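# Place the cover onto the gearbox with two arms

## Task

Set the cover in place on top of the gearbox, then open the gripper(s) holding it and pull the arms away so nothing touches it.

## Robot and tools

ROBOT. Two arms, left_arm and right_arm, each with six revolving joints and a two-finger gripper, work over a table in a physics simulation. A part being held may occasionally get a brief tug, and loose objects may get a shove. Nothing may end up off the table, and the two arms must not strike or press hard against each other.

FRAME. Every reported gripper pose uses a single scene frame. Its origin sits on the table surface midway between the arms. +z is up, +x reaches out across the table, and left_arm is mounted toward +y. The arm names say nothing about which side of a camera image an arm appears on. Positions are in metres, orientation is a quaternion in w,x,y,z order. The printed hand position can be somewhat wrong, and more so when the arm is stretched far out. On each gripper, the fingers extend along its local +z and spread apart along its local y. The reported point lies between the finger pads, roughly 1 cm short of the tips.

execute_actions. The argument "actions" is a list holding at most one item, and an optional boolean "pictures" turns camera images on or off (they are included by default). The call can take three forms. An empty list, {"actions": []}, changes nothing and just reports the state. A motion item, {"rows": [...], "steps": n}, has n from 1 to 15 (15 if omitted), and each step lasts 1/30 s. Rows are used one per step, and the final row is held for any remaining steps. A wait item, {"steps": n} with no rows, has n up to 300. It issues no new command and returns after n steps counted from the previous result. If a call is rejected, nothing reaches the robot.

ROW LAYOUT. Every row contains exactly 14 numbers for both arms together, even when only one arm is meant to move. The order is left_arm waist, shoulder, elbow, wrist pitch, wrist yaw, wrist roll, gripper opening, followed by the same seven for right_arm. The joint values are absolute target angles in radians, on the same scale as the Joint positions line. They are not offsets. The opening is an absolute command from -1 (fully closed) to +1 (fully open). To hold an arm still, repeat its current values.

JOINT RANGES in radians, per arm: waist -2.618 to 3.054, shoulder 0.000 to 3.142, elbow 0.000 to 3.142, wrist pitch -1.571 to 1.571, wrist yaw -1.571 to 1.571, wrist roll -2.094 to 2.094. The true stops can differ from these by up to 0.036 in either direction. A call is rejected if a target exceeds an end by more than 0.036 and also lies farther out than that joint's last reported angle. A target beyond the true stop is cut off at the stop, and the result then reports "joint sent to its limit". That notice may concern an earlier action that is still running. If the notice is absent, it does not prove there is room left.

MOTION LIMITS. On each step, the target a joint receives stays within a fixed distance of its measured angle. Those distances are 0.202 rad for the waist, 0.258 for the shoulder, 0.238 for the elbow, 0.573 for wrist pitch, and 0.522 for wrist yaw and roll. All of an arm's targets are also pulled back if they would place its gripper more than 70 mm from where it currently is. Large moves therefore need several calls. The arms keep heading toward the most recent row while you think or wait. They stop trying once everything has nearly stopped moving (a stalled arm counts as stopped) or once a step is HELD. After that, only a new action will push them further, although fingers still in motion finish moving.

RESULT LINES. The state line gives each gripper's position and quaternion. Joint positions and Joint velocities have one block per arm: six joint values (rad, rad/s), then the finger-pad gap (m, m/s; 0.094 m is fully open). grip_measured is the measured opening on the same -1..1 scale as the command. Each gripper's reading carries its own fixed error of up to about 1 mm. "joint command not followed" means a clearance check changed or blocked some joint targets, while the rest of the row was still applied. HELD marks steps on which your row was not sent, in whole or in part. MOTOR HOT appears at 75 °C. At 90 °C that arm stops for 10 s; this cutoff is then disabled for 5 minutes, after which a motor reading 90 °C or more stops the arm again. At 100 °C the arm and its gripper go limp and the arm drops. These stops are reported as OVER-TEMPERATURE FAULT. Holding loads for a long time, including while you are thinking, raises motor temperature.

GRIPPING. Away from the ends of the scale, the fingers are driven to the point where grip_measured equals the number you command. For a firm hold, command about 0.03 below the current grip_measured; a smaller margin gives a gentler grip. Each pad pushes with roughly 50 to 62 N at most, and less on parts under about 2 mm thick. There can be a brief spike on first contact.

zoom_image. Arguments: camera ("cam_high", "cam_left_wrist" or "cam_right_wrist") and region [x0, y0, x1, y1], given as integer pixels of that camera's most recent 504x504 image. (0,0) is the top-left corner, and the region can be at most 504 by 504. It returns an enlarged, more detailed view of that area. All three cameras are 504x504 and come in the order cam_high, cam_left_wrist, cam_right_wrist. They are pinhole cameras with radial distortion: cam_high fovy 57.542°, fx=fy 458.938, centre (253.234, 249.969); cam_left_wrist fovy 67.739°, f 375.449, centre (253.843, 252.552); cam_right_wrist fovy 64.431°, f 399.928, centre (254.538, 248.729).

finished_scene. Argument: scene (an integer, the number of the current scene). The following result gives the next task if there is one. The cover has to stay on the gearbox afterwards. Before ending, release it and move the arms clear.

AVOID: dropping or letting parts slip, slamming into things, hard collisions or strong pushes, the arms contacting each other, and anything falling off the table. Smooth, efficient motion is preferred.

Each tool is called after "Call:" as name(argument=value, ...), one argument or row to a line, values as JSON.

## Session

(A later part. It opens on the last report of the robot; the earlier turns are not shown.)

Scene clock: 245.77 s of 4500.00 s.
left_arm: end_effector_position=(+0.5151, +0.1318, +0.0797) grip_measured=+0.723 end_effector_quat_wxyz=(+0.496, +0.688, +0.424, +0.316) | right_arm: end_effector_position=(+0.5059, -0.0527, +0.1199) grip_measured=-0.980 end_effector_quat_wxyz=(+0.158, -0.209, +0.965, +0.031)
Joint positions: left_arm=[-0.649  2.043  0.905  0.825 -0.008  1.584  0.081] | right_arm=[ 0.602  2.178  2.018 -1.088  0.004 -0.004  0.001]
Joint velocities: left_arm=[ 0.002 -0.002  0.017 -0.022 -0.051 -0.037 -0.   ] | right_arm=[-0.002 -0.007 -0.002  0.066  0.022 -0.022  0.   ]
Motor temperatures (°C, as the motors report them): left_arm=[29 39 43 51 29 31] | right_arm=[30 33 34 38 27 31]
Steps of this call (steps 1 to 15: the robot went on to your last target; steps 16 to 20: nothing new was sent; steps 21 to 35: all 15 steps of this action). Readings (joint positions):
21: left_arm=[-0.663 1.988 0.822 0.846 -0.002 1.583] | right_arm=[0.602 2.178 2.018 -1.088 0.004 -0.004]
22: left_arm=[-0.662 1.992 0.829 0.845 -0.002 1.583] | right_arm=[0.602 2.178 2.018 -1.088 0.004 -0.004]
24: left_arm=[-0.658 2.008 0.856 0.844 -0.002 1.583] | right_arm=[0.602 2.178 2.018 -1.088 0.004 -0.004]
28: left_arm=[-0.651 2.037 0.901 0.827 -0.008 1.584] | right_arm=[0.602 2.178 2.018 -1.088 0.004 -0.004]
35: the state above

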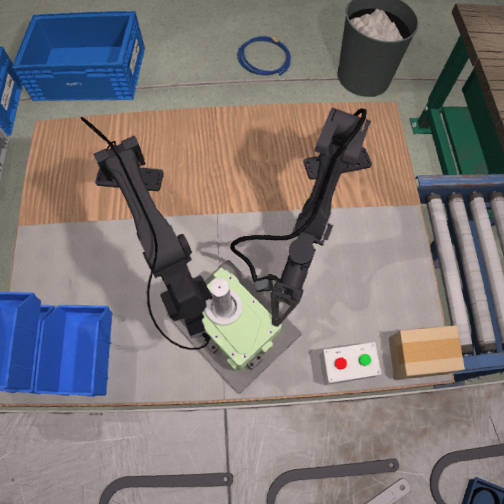

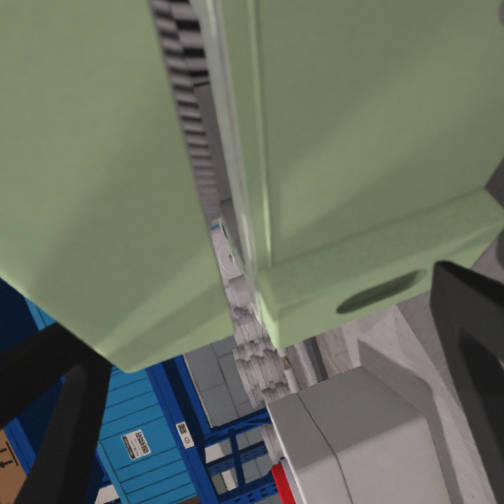

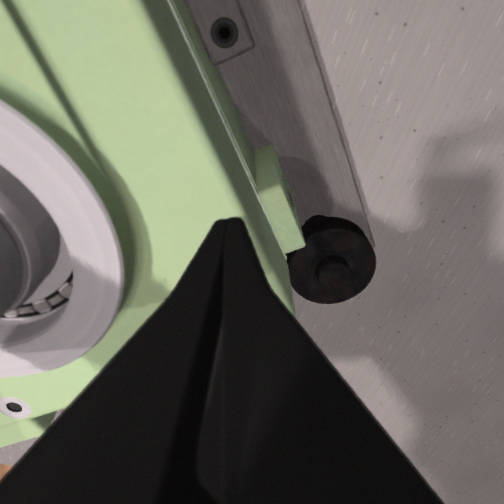

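Push and clamp; lift right simultaneously.

Call:
execute_actions(
  actions=[
    {"rows":[[-0.655,2.06,0.96,0.83,0,1.57,0.69,0.6,2.2,2.0,-1.1,0,0,-1],[-0.655,2.07,0.97,0.83,0,1.57,0.66,0.6,2.2,2.0,-1.1,0,0,-1],[-0.655,2.08,0.99,0.83,0,1.57,0.63,0.6,2.2,2.0,-1.1,0,0,-1],[-0.655,2.09,1.0,0.83,0,1.57,0.6,0.6,2.2,2.0,-1.1,0,0,-1],[-0.655,2.1,1.02,0.83,0,1.57,0.57,0.6,2.2,2.0,-1.1,0,0,-1],[-0.655,2.11,1.03,0.83,0,1.57,0.54,0.6,2.2,2.0,-1.1,0,0,-1],[-0.655,2.11,1.04,0.83,0,1.57,0.51,0.6,2.2,2.0,-1.1,0,0,-1],[-0.655,2.11,1.04,0.83,0,1.57,0.48,0.6,2.2,2.0,-1.1,0,0,-1],[-0.655,2.11,1.04,0.83,0,1.57,0.45,0.6,2.2,2.0,-1.1,0,0,-1],[-0.655,2.11,1.04,0.83,0,1.57,0.42,0.6,2.2,2.0,-1.1,0,0,-1],[-0.655,2.11,1.04,0.83,0,1.57,0.38,0.6,2.2,2.0,-1.1,0,0,-1]],"steps":15},
  ],
)

Scene clock: 247.23 s of 4500.00 s.
left_arm: end_effector_position=(+0.5200, +0.1335, +0.0859) grip_measured=+0.394 end_effector_quat_wxyz=(+0.473, +0.707, +0.395, +0.347) | right_arm: end_effector_position=(+0.5059, -0.0526, +0.1199) grip_measured=-0.980 end_effector_quat_wxyz=(+0.158, -0.209, +0.965, +0.032)
Joint positions: left_arm=[-0.649  2.031  0.928  0.784 -0.029  1.685  0.065] | right_arm=[ 0.602  2.178  2.018 -1.088  0.004 -0.004  0.001]
Joint velocities: left_arm=[-0.022  0.002 -0.007  0.022 -0.051  0.022 -0.001] | right_arm=[-0.022  0.002 -0.017 -0.007 -0.051 -0.007  0.001]
Motor temperatures (°C, as the motors report them): left_arm=[29 40 43 51 29 31] | right_arm=[30 34 34 37 27 31]
Steps of this call (steps 1 to 15: the robot went on to your last target; steps 16 to 29: nothing new was sent; steps 30 to 44: all 15 steps of this action). Readings (joint positions):
30: left_arm=[-0.649 2.043 0.906 0.825 -0.009 1.585] | right_arm=[0.602 2.178 2.018 -1.088 0.004 -0.004]
31: left_arm=[-0.649 2.043 0.907 0.824 -0.009 1.589] | right_arm=[0.602 2.178 2.018 -1.088 0.004 -0.004]
33: left_arm=[-0.649 2.043 0.912 0.820 -0.013 1.606] | right_arm=[0.602 2.178 2.018 -1.088 0.004 -0.004]
37: left_arm=[-0.649 2.040 0.922 0.807 -0.022 1.647] | right_arm=[0.602 2.178 2.018 -1.088 0.004 -0.004]
44: the state above

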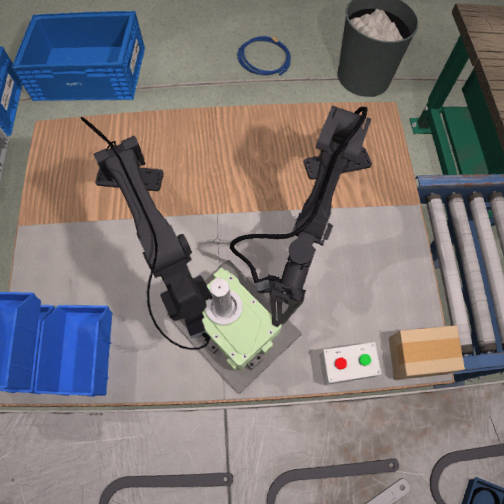

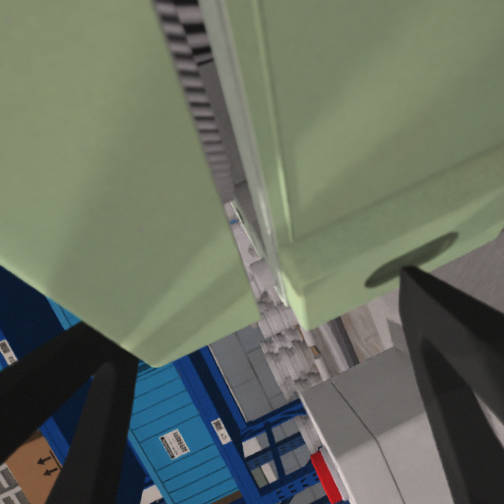

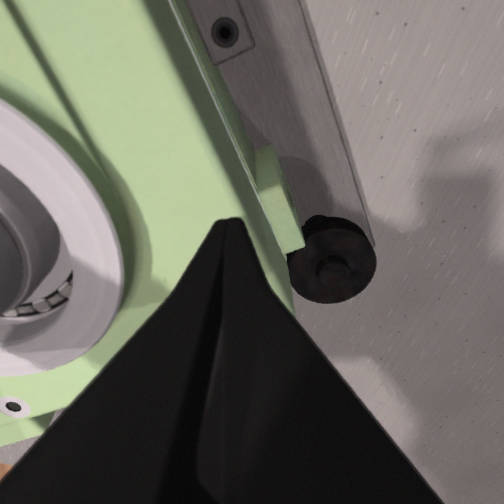

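Call:
execute_actions(
  actions=[
    {"rows":[[-0.65,2.03,0.93,0.8,0,1.6,0.6,0.6,2.2,2.0,-1.1,0,0,-1],[-0.65,2.02,0.9,0.82,0,1.57,0.75,0.6,2.2,2.0,-1.1,0,0,-1],[-0.65,2.0,0.86,0.84,0,1.57,0.75,0.6,2.2,2.0,-1.1,0,0,-1],[-0.645,1.98,0.83,0.85,0,1.57,0.75,0.6,2.2,2.0,-1.1,0,0,-1],[-0.635,1.97,0.82,0.85,0.03,1.57,0.75,0.6,2.2,2.0,-1.1,0,0,-1],[-0.625,1.97,0.82,0.85,0.07,1.57,0.75,0.6,2.2,2.0,-1.1,0,0,-1],[-0.615,1.97,0.82,0.85,0.11,1.57,0.75,0.6,2.2,2.0,-1.1,0,0,-1],[-0.605,1.97,0.82,0.85,0.15,1.57,0.75,0.6,2.2,2.0,-1.1,0,0,-1],[-0.598,1.97,0.82,0.85,0.19,1.62,0.75,0.6,2.2,2.0,-1.1,0,0,-1],[-0.598,1.97,0.82,0.85,0.21,1.62,0.75,0.6,2.2,2.0,-1.1,0,0,-1]],"steps":15},
  ],
  pictures=false,
)

Call:
execute_actions(
  actions=[
    {"rows":[[-0.598,1.98,0.86,0.84,0.21,1.62,0.75,0.6,2.2,2.0,-1.1,0,0,-1],[-0.598,1.99,0.875,0.84,0.21,1.62,0.75,0.6,2.2,2.0,-1.1,0,0,-1],[-0.598,2.0,0.89,0.83,0.21,1.62,0.75,0.6,2.2,2.0,-1.1,0,0,-1],[-0.6,2.015,0.905,0.83,0.21,1.62,0.75,0.6,2.2,2.0,-1.1,0,0,-1]],"steps":12},
  ],
)

Scene clock: 249.17 s of 4500.00 s.
left_arm: end_effector_position=(+0.4961, +0.1334, +0.0803) grip_measured=+0.748 end_effector_quat_wxyz=(+0.516, +0.713, +0.387, +0.274) | right_arm: end_effector_position=(+0.5059, -0.0526, +0.1199) grip_measured=-0.980 end_effector_quat_wxyz=(+0.158, -0.209, +0.965, +0.032)
Joint positions: left_arm=[-0.604  1.993  0.838  0.828  0.162  1.616  0.082] | right_arm=[ 0.602  2.178  2.018 -1.088  0.004 -0.004  0.001]
Joint velocities: left_arm=[-0.017  0.007 -0.002  0.081  0.256  0.022  0.001] | right_arm=[-0.017 -0.007  0.002  0.095 -0.007  0.007 -0.   ]
Motor temperatures (°C, as the motors report them): left_arm=[29 39 44 51 29 31] | right_arm=[30 34 34 37 27 31]
Steps of this call (steps 1 to 15: the robot went on to your last target; steps 16 to 43: nothing new was sent; steps 44 to 58: all 15 steps of this action). Readings (joint positions):
44: left_arm=[-0.649 2.025 0.924 0.783 -0.030 1.681] | right_arm=[0.602 2.178 2.018 -1.088 0.004 -0.004]
45: left_arm=[-0.649 2.025 0.924 0.786 -0.028 1.663] | right_arm=[0.602 2.178 2.018 -1.088 0.004 -0.004]
47: left_arm=[-0.649 2.019 0.901 0.807 -0.020 1.634] | right_arm=[0.602 2.178 2.018 -1.088 0.004 -0.004]
51: left_arm=[-0.635 1.995 0.840 0.825 0.039 1.603] | right_arm=[0.602 2.178 2.018 -1.088 0.004 -0.004]
58: the state above

Scene clock: 249.57 s of 4500.00 s.
left_arm: end_effector_position=(+0.5017, +0.1244, +0.0878) grip_measured=+0.748 end_effector_quat_wxyz=(+0.530, +0.713, +0.373, +0.269) | right_arm: end_effector_position=(+0.5059, -0.0526, +0.1199) grip_measured=-0.980 end_effector_quat_wxyz=(+0.158, -0.209, +0.965, +0.032)
Joint positions: left_arm=[-0.604  2.008  0.876  0.828  0.196  1.619  0.082] | right_arm=[ 0.602  2.178  2.018 -1.088  0.004 -0.004  0.001]
Joint velocities: left_arm=[-0.007  0.002 -0.012  0.066  0.037  0.051 -0.001] | right_arm=[ 0.007  0.007 -0.002 -0.051  0.022  0.022  0.001]
Motor temperatures (°C, as the motors report them): left_arm=[29 39 44 51 29 31] | right_arm=[30 34 34 37 27 31]
Steps of this call (steps 1 to 12: all 12 steps of this action). Readings (joint positions):
1: left_arm=[-0.604 1.993 0.838 0.828 0.170 1.617] | right_arm=[0.602 2.178 2.018 -1.088 0.004 -0.004]
2: left_arm=[-0.604 1.993 0.838 0.828 0.176 1.617] | right_arm=[0.602 2.178 2.018 -1.088 0.004 -0.004]
4: left_arm=[-0.604 1.997 0.847 0.828 0.185 1.618] | right_arm=[0.602 2.178 2.018 -1.088 0.004 -0.004]
8: left_arm=[-0.604 2.008 0.875 0.828 0.193 1.619] | right_arm=[0.602 2.178 2.018 -1.088 0.004 -0.004]
12: the state above

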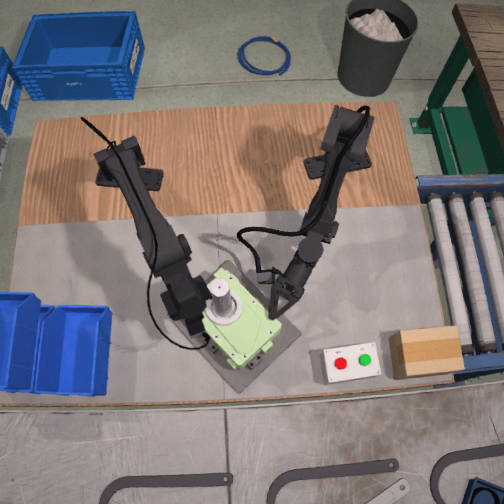

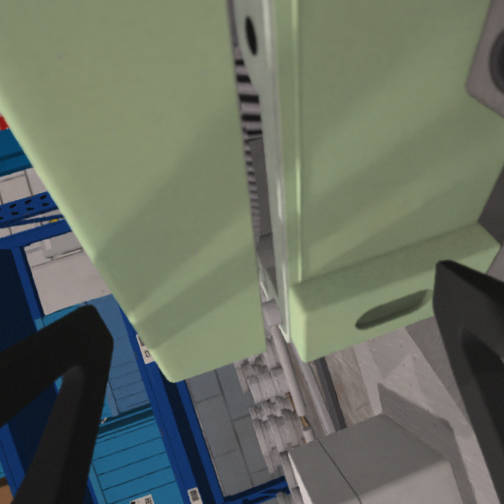

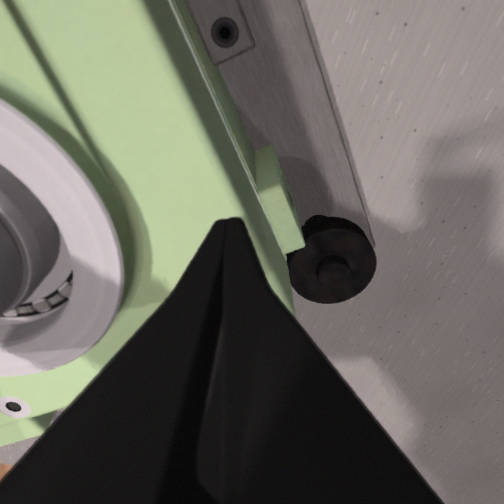

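Call:
execute_actions(
  actions=[
    {"rows":[[-0.585,2.025,0.915,0.81,0.21,1.62,0.75,0.6,2.2,2.0,-1.1,0,0,-1],[-0.585,2.035,0.925,0.8,0.21,1.62,0.75,0.6,2.2,2.0,-1.1,0,0,-1],[-0.585,2.045,0.94,0.8,0.21,1.62,0.72,0.6,2.2,2.0,-1.1,0,0,-1],[-0.585,2.055,0.955,0.8,0.21,1.62,0.69,0.6,2.2,2.0,-1.1,0,0,-1],[-0.585,2.065,0.97,0.8,0.21,1.62,0.66,0.6,2.2,2.0,-1.1,0,0,-1],[-0.585,2.07,0.98,0.8,0.21,1.62,0.63,0.6,2.2,2.0,-1.1,0,0,-1]],"steps":15},
  ],
)

Scene clock: 251.00 s of 4500.00 s.
left_arm: end_effector_position=(+0.5090, +0.1246, +0.0808) grip_measured=+0.637 end_effector_quat_wxyz=(+0.527, +0.719, +0.372, +0.257) | right_arm: end_effector_position=(+0.5059, -0.0526, +0.1199) grip_measured=-0.980 end_effector_quat_wxyz=(+0.158, -0.209, +0.965, +0.032)
Joint positions: left_arm=[-0.587  2.04   0.915  0.799  0.231  1.624  0.077] | right_arm=[ 0.602  2.178  2.018 -1.088  0.004 -0.004  0.001]
Joint velocities: left_arm=[-0.012 -0.002 -0.002 -0.037 -0.022  0.022 -0.   ] | right_arm=[ 0.027 -0.012 -0.017 -0.066  0.066 -0.066  0.001]
Motor temperatures (°C, as the motors report them): left_arm=[29 40 43 51 29 31] | right_arm=[30 34 34 37 27 31]
Steps of this call (steps 1 to 15: the robot went on to your last target; steps 16 to 28: nothing new was sent; steps 29 to 43: all 15 steps of this action). Readings (joint positions):
29: left_arm=[-0.604 2.010 0.876 0.828 0.199 1.619] | right_arm=[0.602 2.178 2.018 -1.088 0.004 -0.004]
30: left_arm=[-0.602 2.013 0.880 0.826 0.200 1.619] | right_arm=[0.602 2.178 2.018 -1.088 0.004 -0.004]
32: left_arm=[-0.598 2.029 0.899 0.822 0.200 1.620] | right_arm=[0.602 2.178 2.018 -1.088 0.004 -0.004]
36: left_arm=[-0.590 2.040 0.913 0.802 0.221 1.622] | right_arm=[0.602 2.178 2.018 -1.088 0.004 -0.004]
43: the state above

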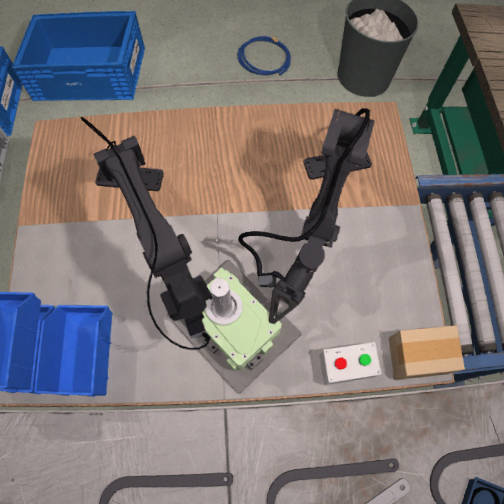

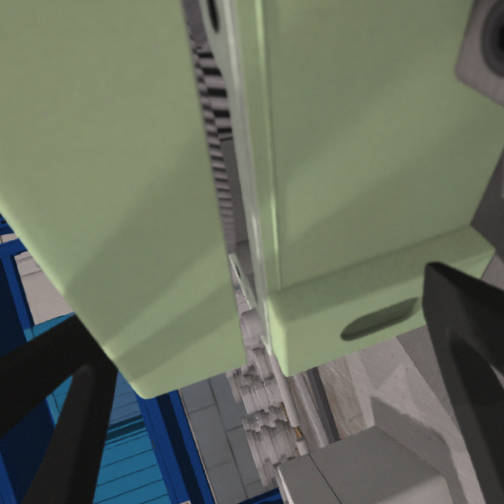

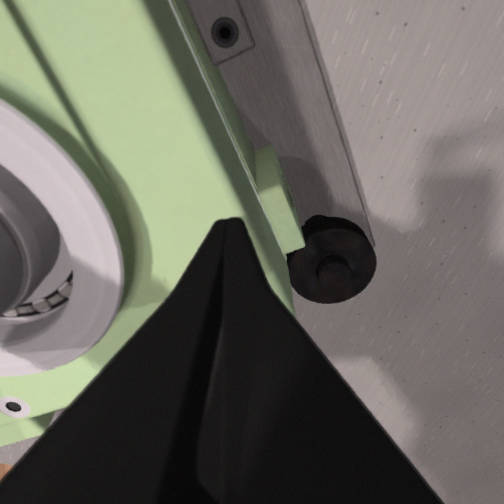

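Call:
execute_actions(
  actions=[
    {"rows":[[-0.59,2.08,0.99,0.81,0.2,1.64,0.6,0.6,2.2,2.0,-1.1,0,0,-1],[-0.59,2.09,1.01,0.81,0.2,1.64,0.57,0.6,2.2,2.0,-1.1,0,0,-1],[-0.595,2.1,1.03,0.81,0.2,1.64,0.54,0.6,2.2,2.0,-1.1,0,0,-1],[-0.6,2.11,1.04,0.81,0.2,1.64,0.51,0.6,2.2,2.0,-1.1,0,0,-1],[-0.6,2.11,1.04,0.81,0.2,1.64,0.48,0.6,2.2,2.0,-1.1,0,0,-1],[-0.6,2.11,1.04,0.81,0.2,1.64,0.45,0.6,2.2,2.0,-1.1,0,0,-1],[-0.6,2.11,1.04,0.81,0.2,1.64,0.42,0.6,2.2,2.0,-1.1,0,0,-1],[-0.6,2.11,1.04,0.81,0.2,1.64,0.39,0.6,2.2,2.0,-1.1,0,0,-1],[-0.6,2.11,1.04,0.81,0.2,1.64,0.36,0.6,2.2,2.0,-1.1,0,0,-1]],"steps":15},
  ],
)

Scene clock: 252.37 s of 4500.00 s.
left_arm: end_effector_position=(+0.5102, +0.1243, +0.0837) grip_measured=+0.453 end_effector_quat_wxyz=(+0.519, +0.731, +0.365, +0.250) | right_arm: end_effector_position=(+0.5059, -0.0526, +0.1199) grip_measured=-0.980 end_effector_quat_wxyz=(+0.158, -0.209, +0.965, +0.032)
Joint positions: left_arm=[-0.579  2.022  0.94   0.729  0.254  1.65   0.068] | right_arm=[ 0.602  2.178  2.018 -1.088  0.004 -0.004  0.001]
Joint velocities: left_arm=[-0.002 -0.002 -0.007  0.007  0.007 -0.037 -0.001] | right_arm=[-0.027  0.017  0.002  0.081  0.095 -0.051 -0.002]
Motor temperatures (°C, as the motors report them): left_arm=[29 40 44 51 29 31] | right_arm=[30 35 34 37 27 31]
Steps of this call (steps 1 to 15: the robot went on to your last target; steps 16 to 26: nothing new was sent; steps 27 to 41: all 15 steps of this action). Readings (joint positions):
27: left_arm=[-0.587 2.040 0.915 0.798 0.231 1.626] | right_arm=[0.602 2.178 2.018 -1.088 0.004 -0.004]
28: left_arm=[-0.587 2.040 0.918 0.795 0.232 1.629] | right_arm=[0.602 2.178 2.018 -1.088 0.004 -0.004]
30: left_arm=[-0.584 2.036 0.925 0.778 0.239 1.635] | right_arm=[0.602 2.178 2.018 -1.088 0.004 -0.004]
34: left_arm=[-0.581 2.026 0.935 0.742 0.249 1.646] | right_arm=[0.602 2.178 2.018 -1.088 0.004 -0.004]
41: the state above

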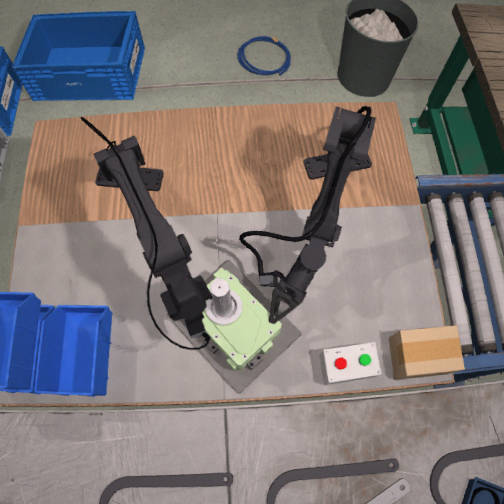

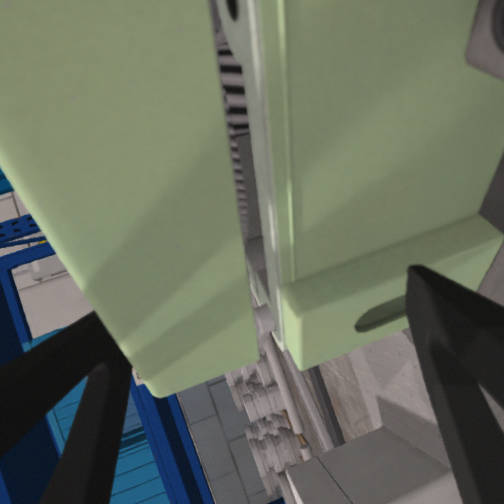

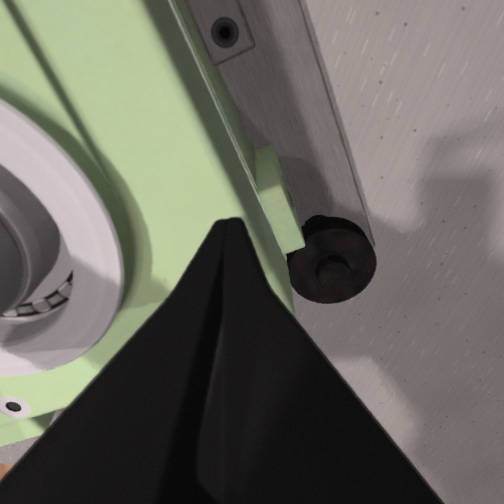

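Call:
execute_actions(
  actions=[
    {"rows":[[-0.6,2.11,1.04,0.81,0.2,1.64,0.3,0.6,2.1,2.0,-1.1,0,0,-1],[-0.6,2.11,1.04,0.81,0.2,1.64,0.3,0.6,2.1,2.0,-1.1,0,0,-1],[-0.6,2.11,1.04,0.81,0.2,1.64,0.3,0.6,2.1,2.0,-1.1,0,0,-1],[-0.6,2.11,1.04,0.81,0.2,1.64,0.3,0.6,2.1,2.0,-1.1,0,0,-1],[-0.6,2.11,1.04,0.81,0.2,1.64,0.3,0.6,2.28,1.96,-1.15,0,0,-1],[-0.6,2.11,1.04,0.81,0.2,1.64,0.3,0.6,2.28,1.96,-1.15,0,0,-1],[-0.6,2.11,1.04,0.81,0.2,1.64,0.3,0.6,2.28,1.96,-1.15,0,0,-1],[-0.6,2.11,1.04,0.81,0.2,1.64,0.3,0.6,2.1,2.0,-1.1,0,0,-1],[-0.6,2.11,1.04,0.81,0.2,1.64,0.3,0.6,2.1,2.0,-1.1,0,0,-1],[-0.6,2.11,1.04,0.81,0.2,1.64,0.3,0.6,2.1,2.0,-1.1,0,0,-1],[-0.6,2.11,1.04,0.81,0.2,1.64,0.3,0.6,2.1,2.0,-1.1,0,0,-1],[-0.6,2.11,1.04,0.81,0.2,1.64,0.3,0.6,2.28,1.96,-1.15,0,0,-1]],"steps":15},
  ],
  pictures=false,
)

Scene clock: 254.40 s of 4500.00 s.
left_arm: end_effector_position=(+0.5102, +0.1243, +0.0838) grip_measured=+0.450 end_effector_quat_wxyz=(+0.519, +0.731, +0.364, +0.250) | right_arm: end_effector_position=(+0.5042, -0.0535, +0.1188) grip_measured=-0.980 end_effector_quat_wxyz=(+0.153, -0.209, +0.965, +0.030)
Joint positions: left_arm=[-0.579  2.022  0.94   0.728  0.255  1.651  0.068] | right_arm=[ 0.602  2.18   2.018 -1.096  0.005 -0.003  0.001]
Joint velocities: left_arm=[-0.002  0.007 -0.002 -0.022 -0.037 -0.095 -0.003] | right_arm=[ 0.007 -0.154  0.002  0.418 -0.037 -0.066  0.   ]
Motor temperatures (°C, as the motors report them): left_arm=[29 39 44 51 29 31] | right_arm=[30 35 34 37 27 31]
Steps of this call (steps 1 to 15: the robot went on to your last target; steps 16 to 46: nothing new was sent; steps 47 to 61: all 15 steps of this action). Readings (joint positions):
47: left_arm=[-0.579 2.022 0.940 0.728 0.255 1.650] | right_arm=[0.602 2.171 2.017 -1.086 0.004 -0.004]
48: left_arm=[-0.579 2.022 0.940 0.728 0.255 1.650] | right_arm=[0.602 2.165 2.013 -1.089 0.004 -0.004]
50: left_arm=[-0.579 2.022 0.940 0.728 0.255 1.650] | right_arm=[0.602 2.149 2.010 -1.093 0.004 -0.004]
54: left_arm=[-0.579 2.022 0.940 0.728 0.255 1.651] | right_arm=[0.602 2.163 2.015 -1.087 0.004 -0.004]
61: the state above

Call:
execute_actions(
  actions=[
    {"rows":[[-0.6,2.11,1.04,0.81,0.2,1.64,0.3,0.6,2.12,2.03,-1.09,0,0,-1],[-0.6,2.11,1.04,0.81,0.2,1.64,0.3,0.6,2.1,2.05,-1.07,0,0,-1],[-0.6,2.11,1.04,0.81,0.2,1.64,0.3,0.58,2.09,2.07,-1.05,0,0,-1],[-0.6,2.11,1.04,0.81,0.2,1.64,0.3,0.56,2.09,2.09,-1.02,0,0,-1],[-0.6,2.11,1.04,0.81,0.2,1.64,0.3,0.54,2.1,2.11,-0.98,-0.05,0,-1],[-0.6,2.11,1.04,0.81,0.2,1.64,0.3,0.52,2.12,2.13,-0.94,-0.1,0,-1],[-0.6,2.11,1.04,0.81,0.2,1.64,0.3,0.5,2.14,2.15,-0.9,-0.15,0,-1],[-0.6,2.11,1.04,0.81,0.2,1.64,0.3,0.5,2.16,2.17,-0.86,-0.2,0,-1],[-0.6,2.11,1.04,0.81,0.2,1.64,0.3,0.5,2.18,2.18,-0.82,-0.27,0,-1],[-0.6,2.11,1.04,0.81,0.2,1.64,0.3,0.5,2.2,2.19,-0.78,-0.34,0,-1],[-0.6,2.11,1.04,0.81,0.2,1.64,0.3,0.51,2.22,2.19,-0.75,-0.4,0,-1],[-0.6,2.11,1.04,0.81,0.2,1.64,0.3,0.52,2.24,2.19,-0.73,-0.45,0,-1],[-0.6,2.11,1.04,0.81,0.2,1.64,0.3,0.53,2.26,2.19,-0.73,-0.5,0,-1],[-0.6,2.11,1.04,0.81,0.2,1.64,0.3,0.54,2.28,2.19,-0.73,-0.5,0,-1]],"steps":15},
  ],
  pictures=false,
)

Call:
execute_actions(
  actions=[
    {"steps":12},
  ],
)

Scene clock: 256.40 s of 4500.00 s.
left_arm: end_effector_position=(+0.5102, +0.1243, +0.0838) grip_measured=+0.450 end_effector_quat_wxyz=(+0.519, +0.731, +0.364, +0.250) | right_arm: end_effector_position=(+0.5866, -0.0113, +0.2002) grip_measured=-0.980 end_effector_quat_wxyz=(+0.325, -0.213, +0.895, +0.219)
Joint positions: left_arm=[-0.579  2.022  0.94   0.728  0.255  1.651  0.068] | right_arm=[ 0.503  2.225  2.174 -0.78  -0.354 -0.003  0.001]
Joint velocities: left_arm=[-0.002 -0.017  0.002 -0.066 -0.066 -0.007 -0.   ] | right_arm=[ 0.32   0.569  0.007  0.462 -0.872 -0.007  0.   ]
Motor temperatures (°C, as the motors report them): left_arm=[29 39 45 52 29 31] | right_arm=[30 35 34 36 27 31]
Steps of this call (steps 1 to 30: the robot went on to your last target; steps 31 to 45: nothing new was sent; steps 46 to 60: all 15 steps of this action). Readings (joint positions):
46: left_arm=[-0.579 2.022 0.940 0.728 0.255 1.651] | right_arm=[0.602 2.173 2.020 -1.082 0.005 -0.003]
47: left_arm=[-0.579 2.022 0.940 0.728 0.255 1.651] | right_arm=[0.602 2.169 2.020 -1.084 0.005 -0.003]
49: left_arm=[-0.579 2.022 0.940 0.728 0.255 1.651] | right_arm=[0.597 2.154 2.024 -1.080 0.003 -0.003]
53: left_arm=[-0.579 2.022 0.940 0.728 0.255 1.651] | right_arm=[0.542 2.149 2.097 -1.009 -0.075 -0.003]
60: the state above

Scene clock: 256.80 s of 4500.00 s.
left_arm: end_effector_position=(+0.5104, +0.1243, +0.0840) grip_measured=+0.447 end_effector_quat_wxyz=(+0.519, +0.732, +0.364, +0.251) | right_arm: end_effector_position=(+0.5823, +0.0200, +0.1656) grip_measured=-0.980 end_effector_quat_wxyz=(+0.293, -0.238, +0.887, +0.267)
Joint positions: left_arm=[-0.579  2.022  0.941  0.726  0.255  1.652  0.068] | right_arm=[ 0.527  2.306  2.174 -0.738 -0.456 -0.005  0.001]
Joint velocities: left_arm=[ 0.012 -0.007  0.012 -0.037 -0.037 -0.007 -0.001] | right_arm=[ 0.012 -0.012 -0.012 -0.037 -0.051 -0.066 -0.   ]
Motor temperatures (°C, as the motors report them): left_arm=[29 39 45 52 29 31] | right_arm=[30 35 34 36 27 31]
Steps of this call (steps 1 to 12: the robot went on to your last target). Readings (joint positions):
1: left_arm=[-0.579 2.022 0.940 0.728 0.255 1.651] | right_arm=[0.514 2.243 2.174 -0.769 -0.381 -0.003]
2: left_arm=[-0.579 2.022 0.940 0.728 0.255 1.651] | right_arm=[0.524 2.262 2.174 -0.763 -0.404 -0.003]
4: left_arm=[-0.579 2.022 0.941 0.727 0.255 1.652] | right_arm=[0.527 2.290 2.174 -0.760 -0.425 -0.007]
8: left_arm=[-0.579 2.022 0.941 0.726 0.255 1.652] | right_arm=[0.527 2.306 2.174 -0.751 -0.446 -0.005]
12: the state above

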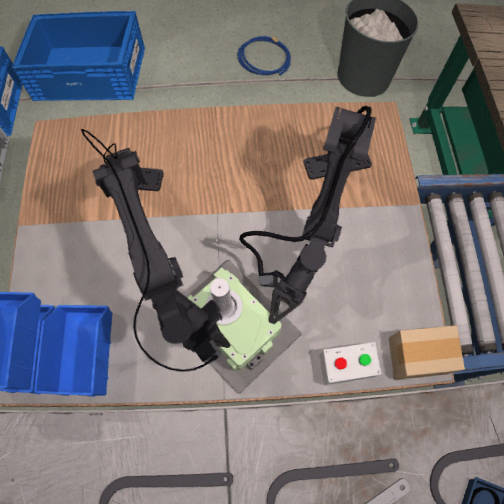

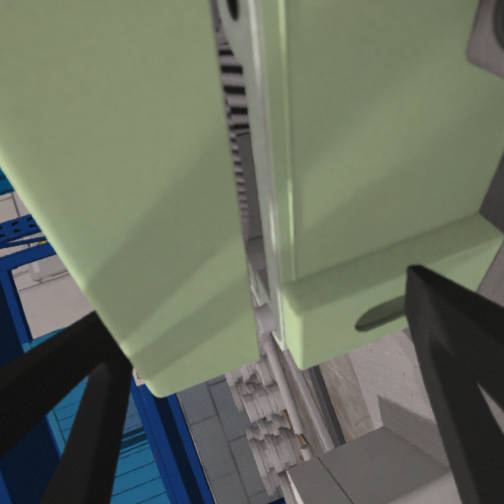

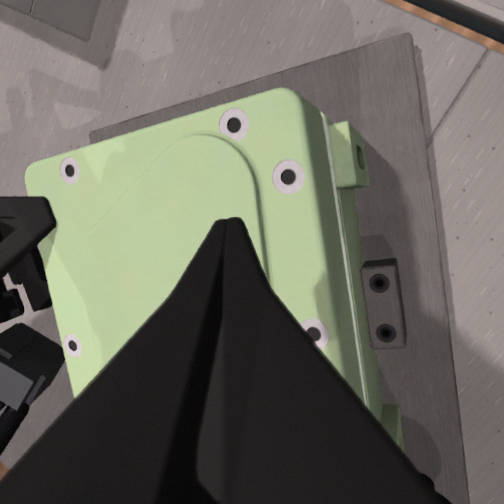

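Call:
execute_actions(
  actions=[
    {"rows":[[-0.6,2.11,1.04,0.81,0.2,1.64,0.3,0.48,2.29,2.19,-0.73,-0.5,0,-1],[-0.6,2.11,1.04,0.81,0.2,1.64,0.3,0.48,2.29,2.19,-0.73,-0.5,0,-1],[-0.6,2.11,1.04,0.81,0.2,1.64,0.3,0.48,2.29,2.19,-0.73,-0.5,1.3,-1]],"steps":15},
  ],
  pictures=false,
)

Call:
execute_actions(
  actions=[
    {"rows":[[-0.6,2.11,1.04,0.81,0.2,1.64,0.3,0.49,2.3,2.18,-0.73,-0.52,1.3,-1],[-0.6,2.11,1.04,0.81,0.2,1.64,0.3,0.5,2.3,2.17,-0.73,-0.52,1.3,-1],[-0.6,2.11,1.04,0.81,0.2,1.64,0.3,0.51,2.31,2.16,-0.73,-0.52,1.3,-1],[-0.6,2.11,1.04,0.81,0.2,1.64,0.3,0.52,2.32,2.16,-0.73,-0.52,1.3,-1],[-0.6,2.11,1.04,0.81,0.2,1.64,0.3,0.53,2.33,2.15,-0.73,-0.52,1.3,-1]],"steps":15},
  ],
)

Scene clock: 258.60 s of 4500.00 s.
left_arm: end_effector_position=(+0.5104, +0.1243, +0.0840) grip_measured=+0.447 end_effector_quat_wxyz=(+0.519, +0.732, +0.364, +0.251) | right_arm: end_effector_position=(+0.5931, -0.0033, +0.1678) grip_measured=-0.980 end_effector_quat_wxyz=(+0.105, +0.289, +0.868, +0.390)
Joint positions: left_arm=[-0.579  2.022  0.941  0.726  0.255  1.652  0.068] | right_arm=[ 0.476  2.306  2.174 -0.736 -0.488  1.122  0.001]
Joint velocities: left_arm=[ 0.007  0.012  0.002  0.037  0.022 -0.022  0.   ] | right_arm=[ 0.002 -0.017 -0.022  0.051  0.022  1.136 -0.001]
Motor temperatures (°C, as the motors report them): left_arm=[29 38 46 52 29 31] | right_arm=[30 36 34 36 27 31]
Steps of this call (steps 1 to 30: the robot went on to your last target; steps 31 to 39: nothing new was sent; steps 40 to 54: all 15 steps of this action). Readings (joint positions):
40: left_arm=[-0.579 2.022 0.941 0.726 0.255 1.652] | right_arm=[0.523 2.306 2.174 -0.737 -0.462 -0.005]
41: left_arm=[-0.579 2.022 0.941 0.726 0.255 1.652] | right_arm=[0.518 2.306 2.174 -0.737 -0.470 -0.005]
43: left_arm=[-0.579 2.022 0.941 0.726 0.255 1.652] | right_arm=[0.503 2.306 2.174 -0.736 -0.478 0.171]
47: left_arm=[-0.579 2.022 0.941 0.726 0.255 1.652] | right_arm=[0.479 2.306 2.174 -0.736 -0.482 0.568]
54: the state above

Scene clock: 259.10 s of 4500.00 s.
left_arm: end_effector_position=(+0.5104, +0.1243, +0.0840) grip_measured=+0.447 end_effector_quat_wxyz=(+0.519, +0.732, +0.364, +0.251) | right_arm: end_effector_position=(+0.5744, +0.0308, +0.1474) grip_measured=-0.980 end_effector_quat_wxyz=(+0.037, +0.339, +0.854, +0.393)
Joint positions: left_arm=[-0.579  2.022  0.941  0.726  0.255  1.652  0.068] | right_arm=[ 0.534  2.337  2.163 -0.735 -0.512  1.292  0.001]
Joint velocities: left_arm=[-0.017  0.007 -0.007 -0.007 -0.066 -0.007  0.   ] | right_arm=[ 0.007  0.002 -0.012 -0.037 -0.066  0.007  0.001]
Motor temperatures (°C, as the motors report them): left_arm=[29 38 46 52 29 31] | right_arm=[30 36 34 36 27 31]
Steps of this call (steps 1 to 15: all 15 steps of this action). Readings (joint positions):
1: left_arm=[-0.579 2.022 0.941 0.726 0.255 1.652] | right_arm=[0.477 2.306 2.174 -0.736 -0.491 1.158]
2: left_arm=[-0.579 2.022 0.941 0.726 0.255 1.652] | right_arm=[0.478 2.306 2.174 -0.736 -0.494 1.186]
4: left_arm=[-0.579 2.022 0.941 0.726 0.255 1.652] | right_arm=[0.486 2.307 2.174 -0.736 -0.498 1.226]
8: left_arm=[-0.579 2.022 0.941 0.726 0.255 1.652] | right_arm=[0.519 2.321 2.174 -0.736 -0.506 1.269]
15: the state above

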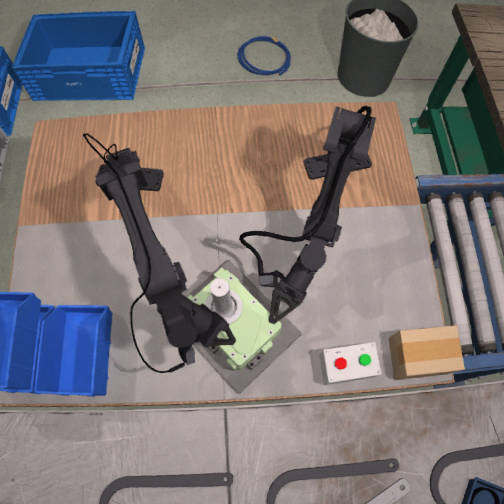

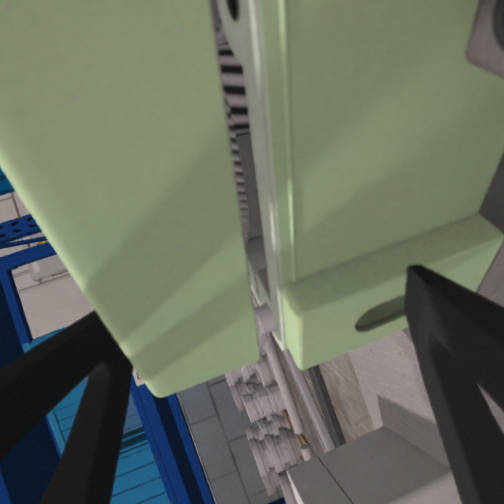

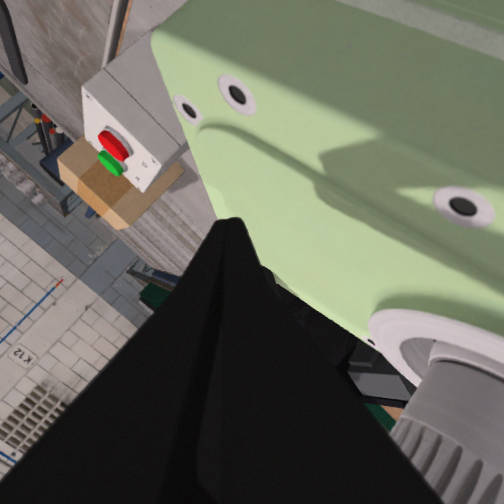

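Tap.

Call:
execute_actions(
  actions=[
    {"rows":[[-0.6,2.11,1.04,0.81,0.2,1.64,0.3,0.53,2.37,2.15,-0.74,-0.52,1.3,-1],[-0.6,2.11,1.04,0.81,0.2,1.64,0.3,0.53,2.46,2.13,-0.8,-0.5,1.3,-1],[-0.6,2.11,1.04,0.81,0.2,1.64,0.3,0.53,2.46,2.13,-0.8,-0.5,1.3,-1],[-0.6,2.11,1.04,0.81,0.2,1.64,0.3,0.53,2.46,2.13,-0.8,-0.5,1.3,-1],[-0.6,2.11,1.04,0.81,0.2,1.64,0.3,0.53,2.46,2.13,-0.8,-0.5,1.3,-1],[-0.6,2.11,1.04,0.81,0.2,1.64,0.3,0.53,2.46,2.13,-0.8,-0.5,1.3,-1],[-0.6,2.11,1.04,0.81,0.2,1.64,0.3,0.53,2.3,2.16,-0.74,-0.52,1.3,-1],[-0.6,2.11,1.04,0.81,0.2,1.64,0.3,0.53,2.3,2.16,-0.74,-0.52,1.3,-1],[-0.6,2.11,1.04,0.81,0.2,1.64,0.3,0.53,2.3,2.16,-0.74,-0.52,1.3,-1],[-0.6,2.11,1.04,0.81,0.2,1.64,0.3,0.53,2.3,2.16,-0.74,-0.52,1.3,-1],[-0.6,2.11,1.04,0.81,0.2,1.64,0.3,0.53,2.47,2.13,-0.8,-0.5,1.3,-1]],"steps":15},
  ],
  pictures=false,
)

Scene clock: 260.67 s of 4500.00 s.
left_arm: end_effector_position=(+0.5103, +0.1243, +0.0837) grip_measured=+0.441 end_effector_quat_wxyz=(+0.519, +0.732, +0.364, +0.250) | right_arm: end_effector_position=(+0.5798, +0.0354, +0.1251) grip_measured=-0.980 end_effector_quat_wxyz=(+0.019, +0.339, +0.851, +0.400)
Joint positions: left_arm=[-0.579  2.022  0.941  0.725  0.255  1.652  0.068] | right_arm=[ 0.529  2.39   2.162 -0.694 -0.551  1.298  0.001]
Joint velocities: left_arm=[-0.007  0.002 -0.007  0.007 -0.022 -0.066  0.001] | right_arm=[-0.032  0.037 -0.002  0.168 -0.168 -0.081 -0.   ]
Motor temperatures (°C, as the motors report them): left_arm=[29 38 46 53 29 31] | right_arm=[30 37 34 36 27 31]
Steps of this call (steps 1 to 15: the robot went on to your last target; steps 16 to 32: nothing new was sent; steps 33 to 47: all 15 steps of this action). Readings (joint positions):
33: left_arm=[-0.579 2.022 0.941 0.726 0.255 1.652] | right_arm=[0.534 2.339 2.162 -0.735 -0.513 1.298]
34: left_arm=[-0.579 2.022 0.941 0.726 0.255 1.652] | right_arm=[0.534 2.348 2.162 -0.736 -0.512 1.298]
36: left_arm=[-0.579 2.022 0.941 0.726 0.255 1.652] | right_arm=[0.534 2.378 2.162 -0.730 -0.525 1.298]
40: left_arm=[-0.579 2.022 0.941 0.725 0.255 1.652] | right_arm=[0.531 2.372 2.162 -0.708 -0.539 1.298]
47: the state above

Call:
execute_actions(
  actions=[
    {"rows":[[-0.6,2.11,1.04,0.81,0.2,1.64,0.47,0.53,2.3,2.16,-0.76,-0.48,1.3,-1],[-0.6,2.11,1.04,0.81,0.2,1.64,0.47,0.53,2.3,2.16,-0.76,-0.48,1.3,-1],[-0.6,2.11,1.04,0.81,0.2,1.64,0.47,0.53,2.3,2.16,-0.76,-0.48,1.3,-1],[-0.6,2.11,1.04,0.81,0.2,1.64,0.47,0.53,2.3,2.16,-0.76,-0.48,1.3,-1],[-0.6,2.11,1.04,0.81,0.2,1.64,0.47,0.53,2.3,2.16,-0.76,-0.48,1.3,-1],[-0.6,2.11,1.04,0.81,0.2,1.64,0.47,0.53,2.47,2.13,-0.82,-0.46,1.3,-1],[-0.6,2.11,1.04,0.81,0.2,1.64,0.47,0.53,2.47,2.13,-0.82,-0.46,1.3,-1],[-0.6,2.11,1.04,0.81,0.2,1.64,0.47,0.53,2.47,2.13,-0.82,-0.46,1.3,-1],[-0.6,2.11,1.04,0.81,0.2,1.64,0.47,0.53,2.47,2.13,-0.82,-0.46,1.3,-1],[-0.6,2.11,1.04,0.81,0.2,1.64,0.47,0.53,2.47,2.13,-0.82,-0.46,1.3,-1],[-0.6,2.11,1.04,0.81,0.2,1.64,0.3,0.53,2.47,2.13,-0.82,-0.46,1.3,-1]],"steps":15},
  ],
)

Scene clock: 262.23 s of 4500.00 s.
left_arm: end_effector_position=(+0.5103, +0.1247, +0.0831) grip_measured=+0.358 end_effector_quat_wxyz=(+0.515, +0.734, +0.365, +0.249) | right_arm: end_effector_position=(+0.5867, +0.0242, +0.1196) grip_measured=-0.980 end_effector_quat_wxyz=(+0.035, +0.355, +0.851, +0.385)
Joint positions: left_arm=[-0.578  2.019  0.945  0.71   0.255  1.655  0.064] | right_arm=[ 0.519  2.393  2.162 -0.698 -0.506  1.302  0.001]
Joint velocities: left_arm=[ 0.002 -0.002 -0.002 -0.007 -0.095  0.022  0.   ] | right_arm=[ 0.002 -0.002  0.002  0.037 -0.051  0.007 -0.   ]
Motor temperatures (°C, as the motors report them): left_arm=[29 38 47 53 29 31] | right_arm=[30 37 34 36 27 31]
Steps of this call (steps 1 to 15: the robot went on to your last target; steps 16 to 32: nothing new was sent; steps 33 to 47: all 15 steps of this action). Readings (joint positions):
33: left_arm=[-0.579 2.022 0.941 0.725 0.255 1.652] | right_arm=[0.529 2.381 2.162 -0.689 -0.549 1.298]
34: left_arm=[-0.579 2.022 0.941 0.725 0.255 1.652] | right_arm=[0.529 2.373 2.162 -0.705 -0.535 1.298]
36: left_arm=[-0.579 2.022 0.941 0.725 0.255 1.652] | right_arm=[0.529 2.354 2.162 -0.724 -0.515 1.298]
40: left_arm=[-0.579 2.022 0.941 0.725 0.255 1.652] | right_arm=[0.529 2.360 2.162 -0.737 -0.496 1.298]
47: the state above

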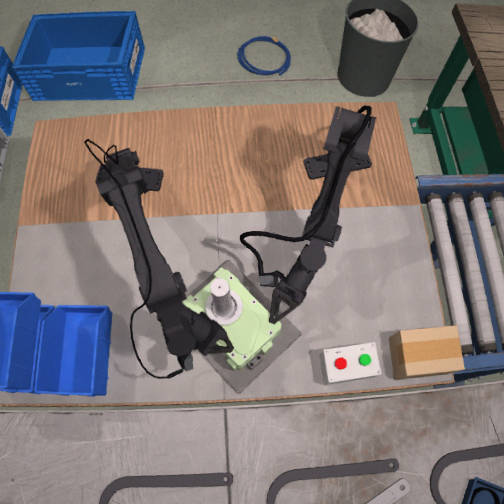

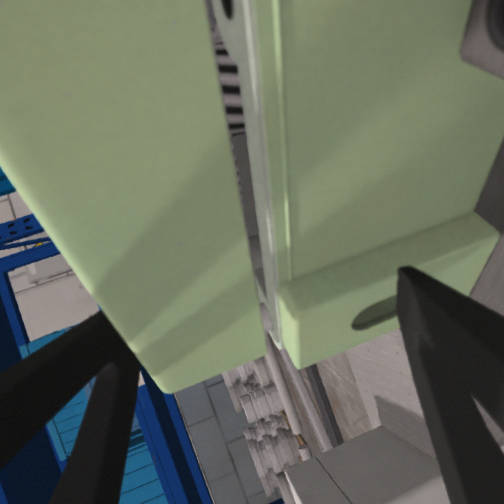

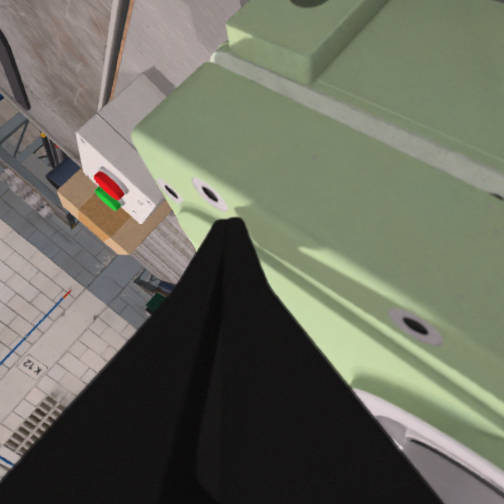

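Call:
execute_actions(
  actions=[
    {"rows":[[-0.6,2.11,1.04,0.81,0.2,1.64,0.39,0.54,2.3,2.16,-0.76,-0.51,1.3,-1],[-0.6,2.11,1.04,0.81,0.2,1.64,0.39,0.54,2.3,2.16,-0.76,-0.51,1.3,-1],[-0.6,2.11,1.04,0.81,0.2,1.64,0.39,0.54,2.3,2.16,-0.76,-0.51,1.3,-1],[-0.6,2.11,1.04,0.81,0.2,1.64,0.39,0.54,2.3,2.16,-0.76,-0.51,1.3,-1],[-0.6,2.11,1.04,0.81,0.2,1.64,0.39,0.54,2.3,2.16,-0.76,-0.51,1.3,-1],[-0.6,2.11,1.04,0.81,0.2,1.64,0.39,0.54,2.47,2.13,-0.82,-0.48,1.3,-1],[-0.6,2.11,1.04,0.81,0.2,1.64,0.39,0.54,2.47,2.13,-0.82,-0.48,1.3,-1],[-0.6,2.11,1.04,0.81,0.2,1.64,0.39,0.54,2.47,2.13,-0.82,-0.48,1.3,-1],[-0.6,2.11,1.04,0.81,0.2,1.64,0.39,0.54,2.47,2.13,-0.82,-0.48,1.3,-1],[-0.6,2.11,1.04,0.81,0.2,1.64,0.39,0.54,2.47,2.13,-0.82,-0.48,1.3,-1],[-0.6,2.11,1.04,0.81,0.2,1.64,0.25,0.54,2.47,2.13,-0.82,-0.48,1.3,-1]],"steps":15},
  ],
)

Scene clock: 263.90 s of 4500.00 s.
left_arm: end_effector_position=(+0.5102, +0.1247, +0.0833) grip_measured=+0.361 end_effector_quat_wxyz=(+0.515, +0.734, +0.365, +0.249) | right_arm: end_effector_position=(+0.5829, +0.0305, +0.1205) grip_measured=-0.980 end_effector_quat_wxyz=(+0.029, +0.349, +0.852, +0.389)
Joint positions: left_arm=[-0.578  2.019  0.945  0.709  0.255  1.655  0.064] | right_arm=[ 0.528  2.392  2.162 -0.698 -0.516  1.302  0.001]
Joint velocities: left_arm=[ 0.012 -0.012  0.012  0.022 -0.081  0.007  0.   ] | right_arm=[ 0.012 -0.017 -0.012 -0.007  0.051  0.022 -0.   ]
Motor temperatures (°C, as the motors report them): left_arm=[29 38 47 54 29 31] | right_arm=[30 36 34 36 27 31]
Steps of this call (steps 1 to 15: the robot went on to your last target; steps 16 to 35: nothing new was sent; steps 36 to 50: all 15 steps of this action). Readings (joint positions):
36: left_arm=[-0.578 2.019 0.945 0.710 0.255 1.655] | right_arm=[0.519 2.383 2.162 -0.696 -0.506 1.302]
37: left_arm=[-0.578 2.019 0.945 0.709 0.255 1.655] | right_arm=[0.519 2.376 2.162 -0.711 -0.506 1.302]
39: left_arm=[-0.578 2.019 0.945 0.709 0.255 1.655] | right_arm=[0.524 2.357 2.162 -0.729 -0.506 1.302]
43: left_arm=[-0.578 2.019 0.945 0.709 0.255 1.655] | right_arm=[0.534 2.362 2.162 -0.740 -0.504 1.302]
50: the state above

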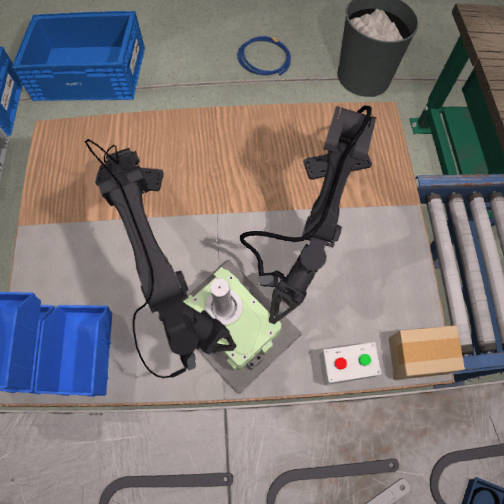

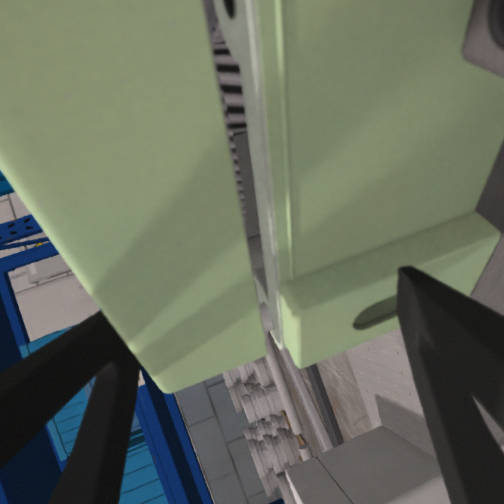

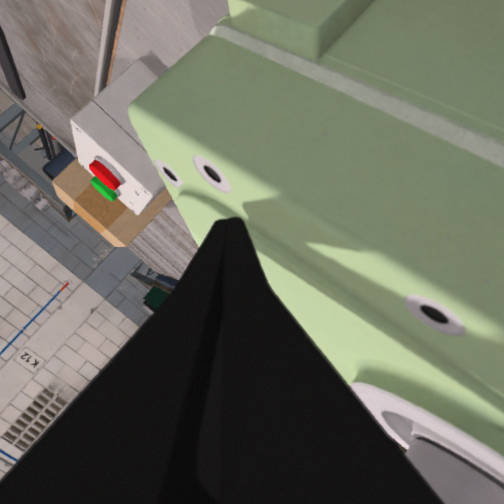

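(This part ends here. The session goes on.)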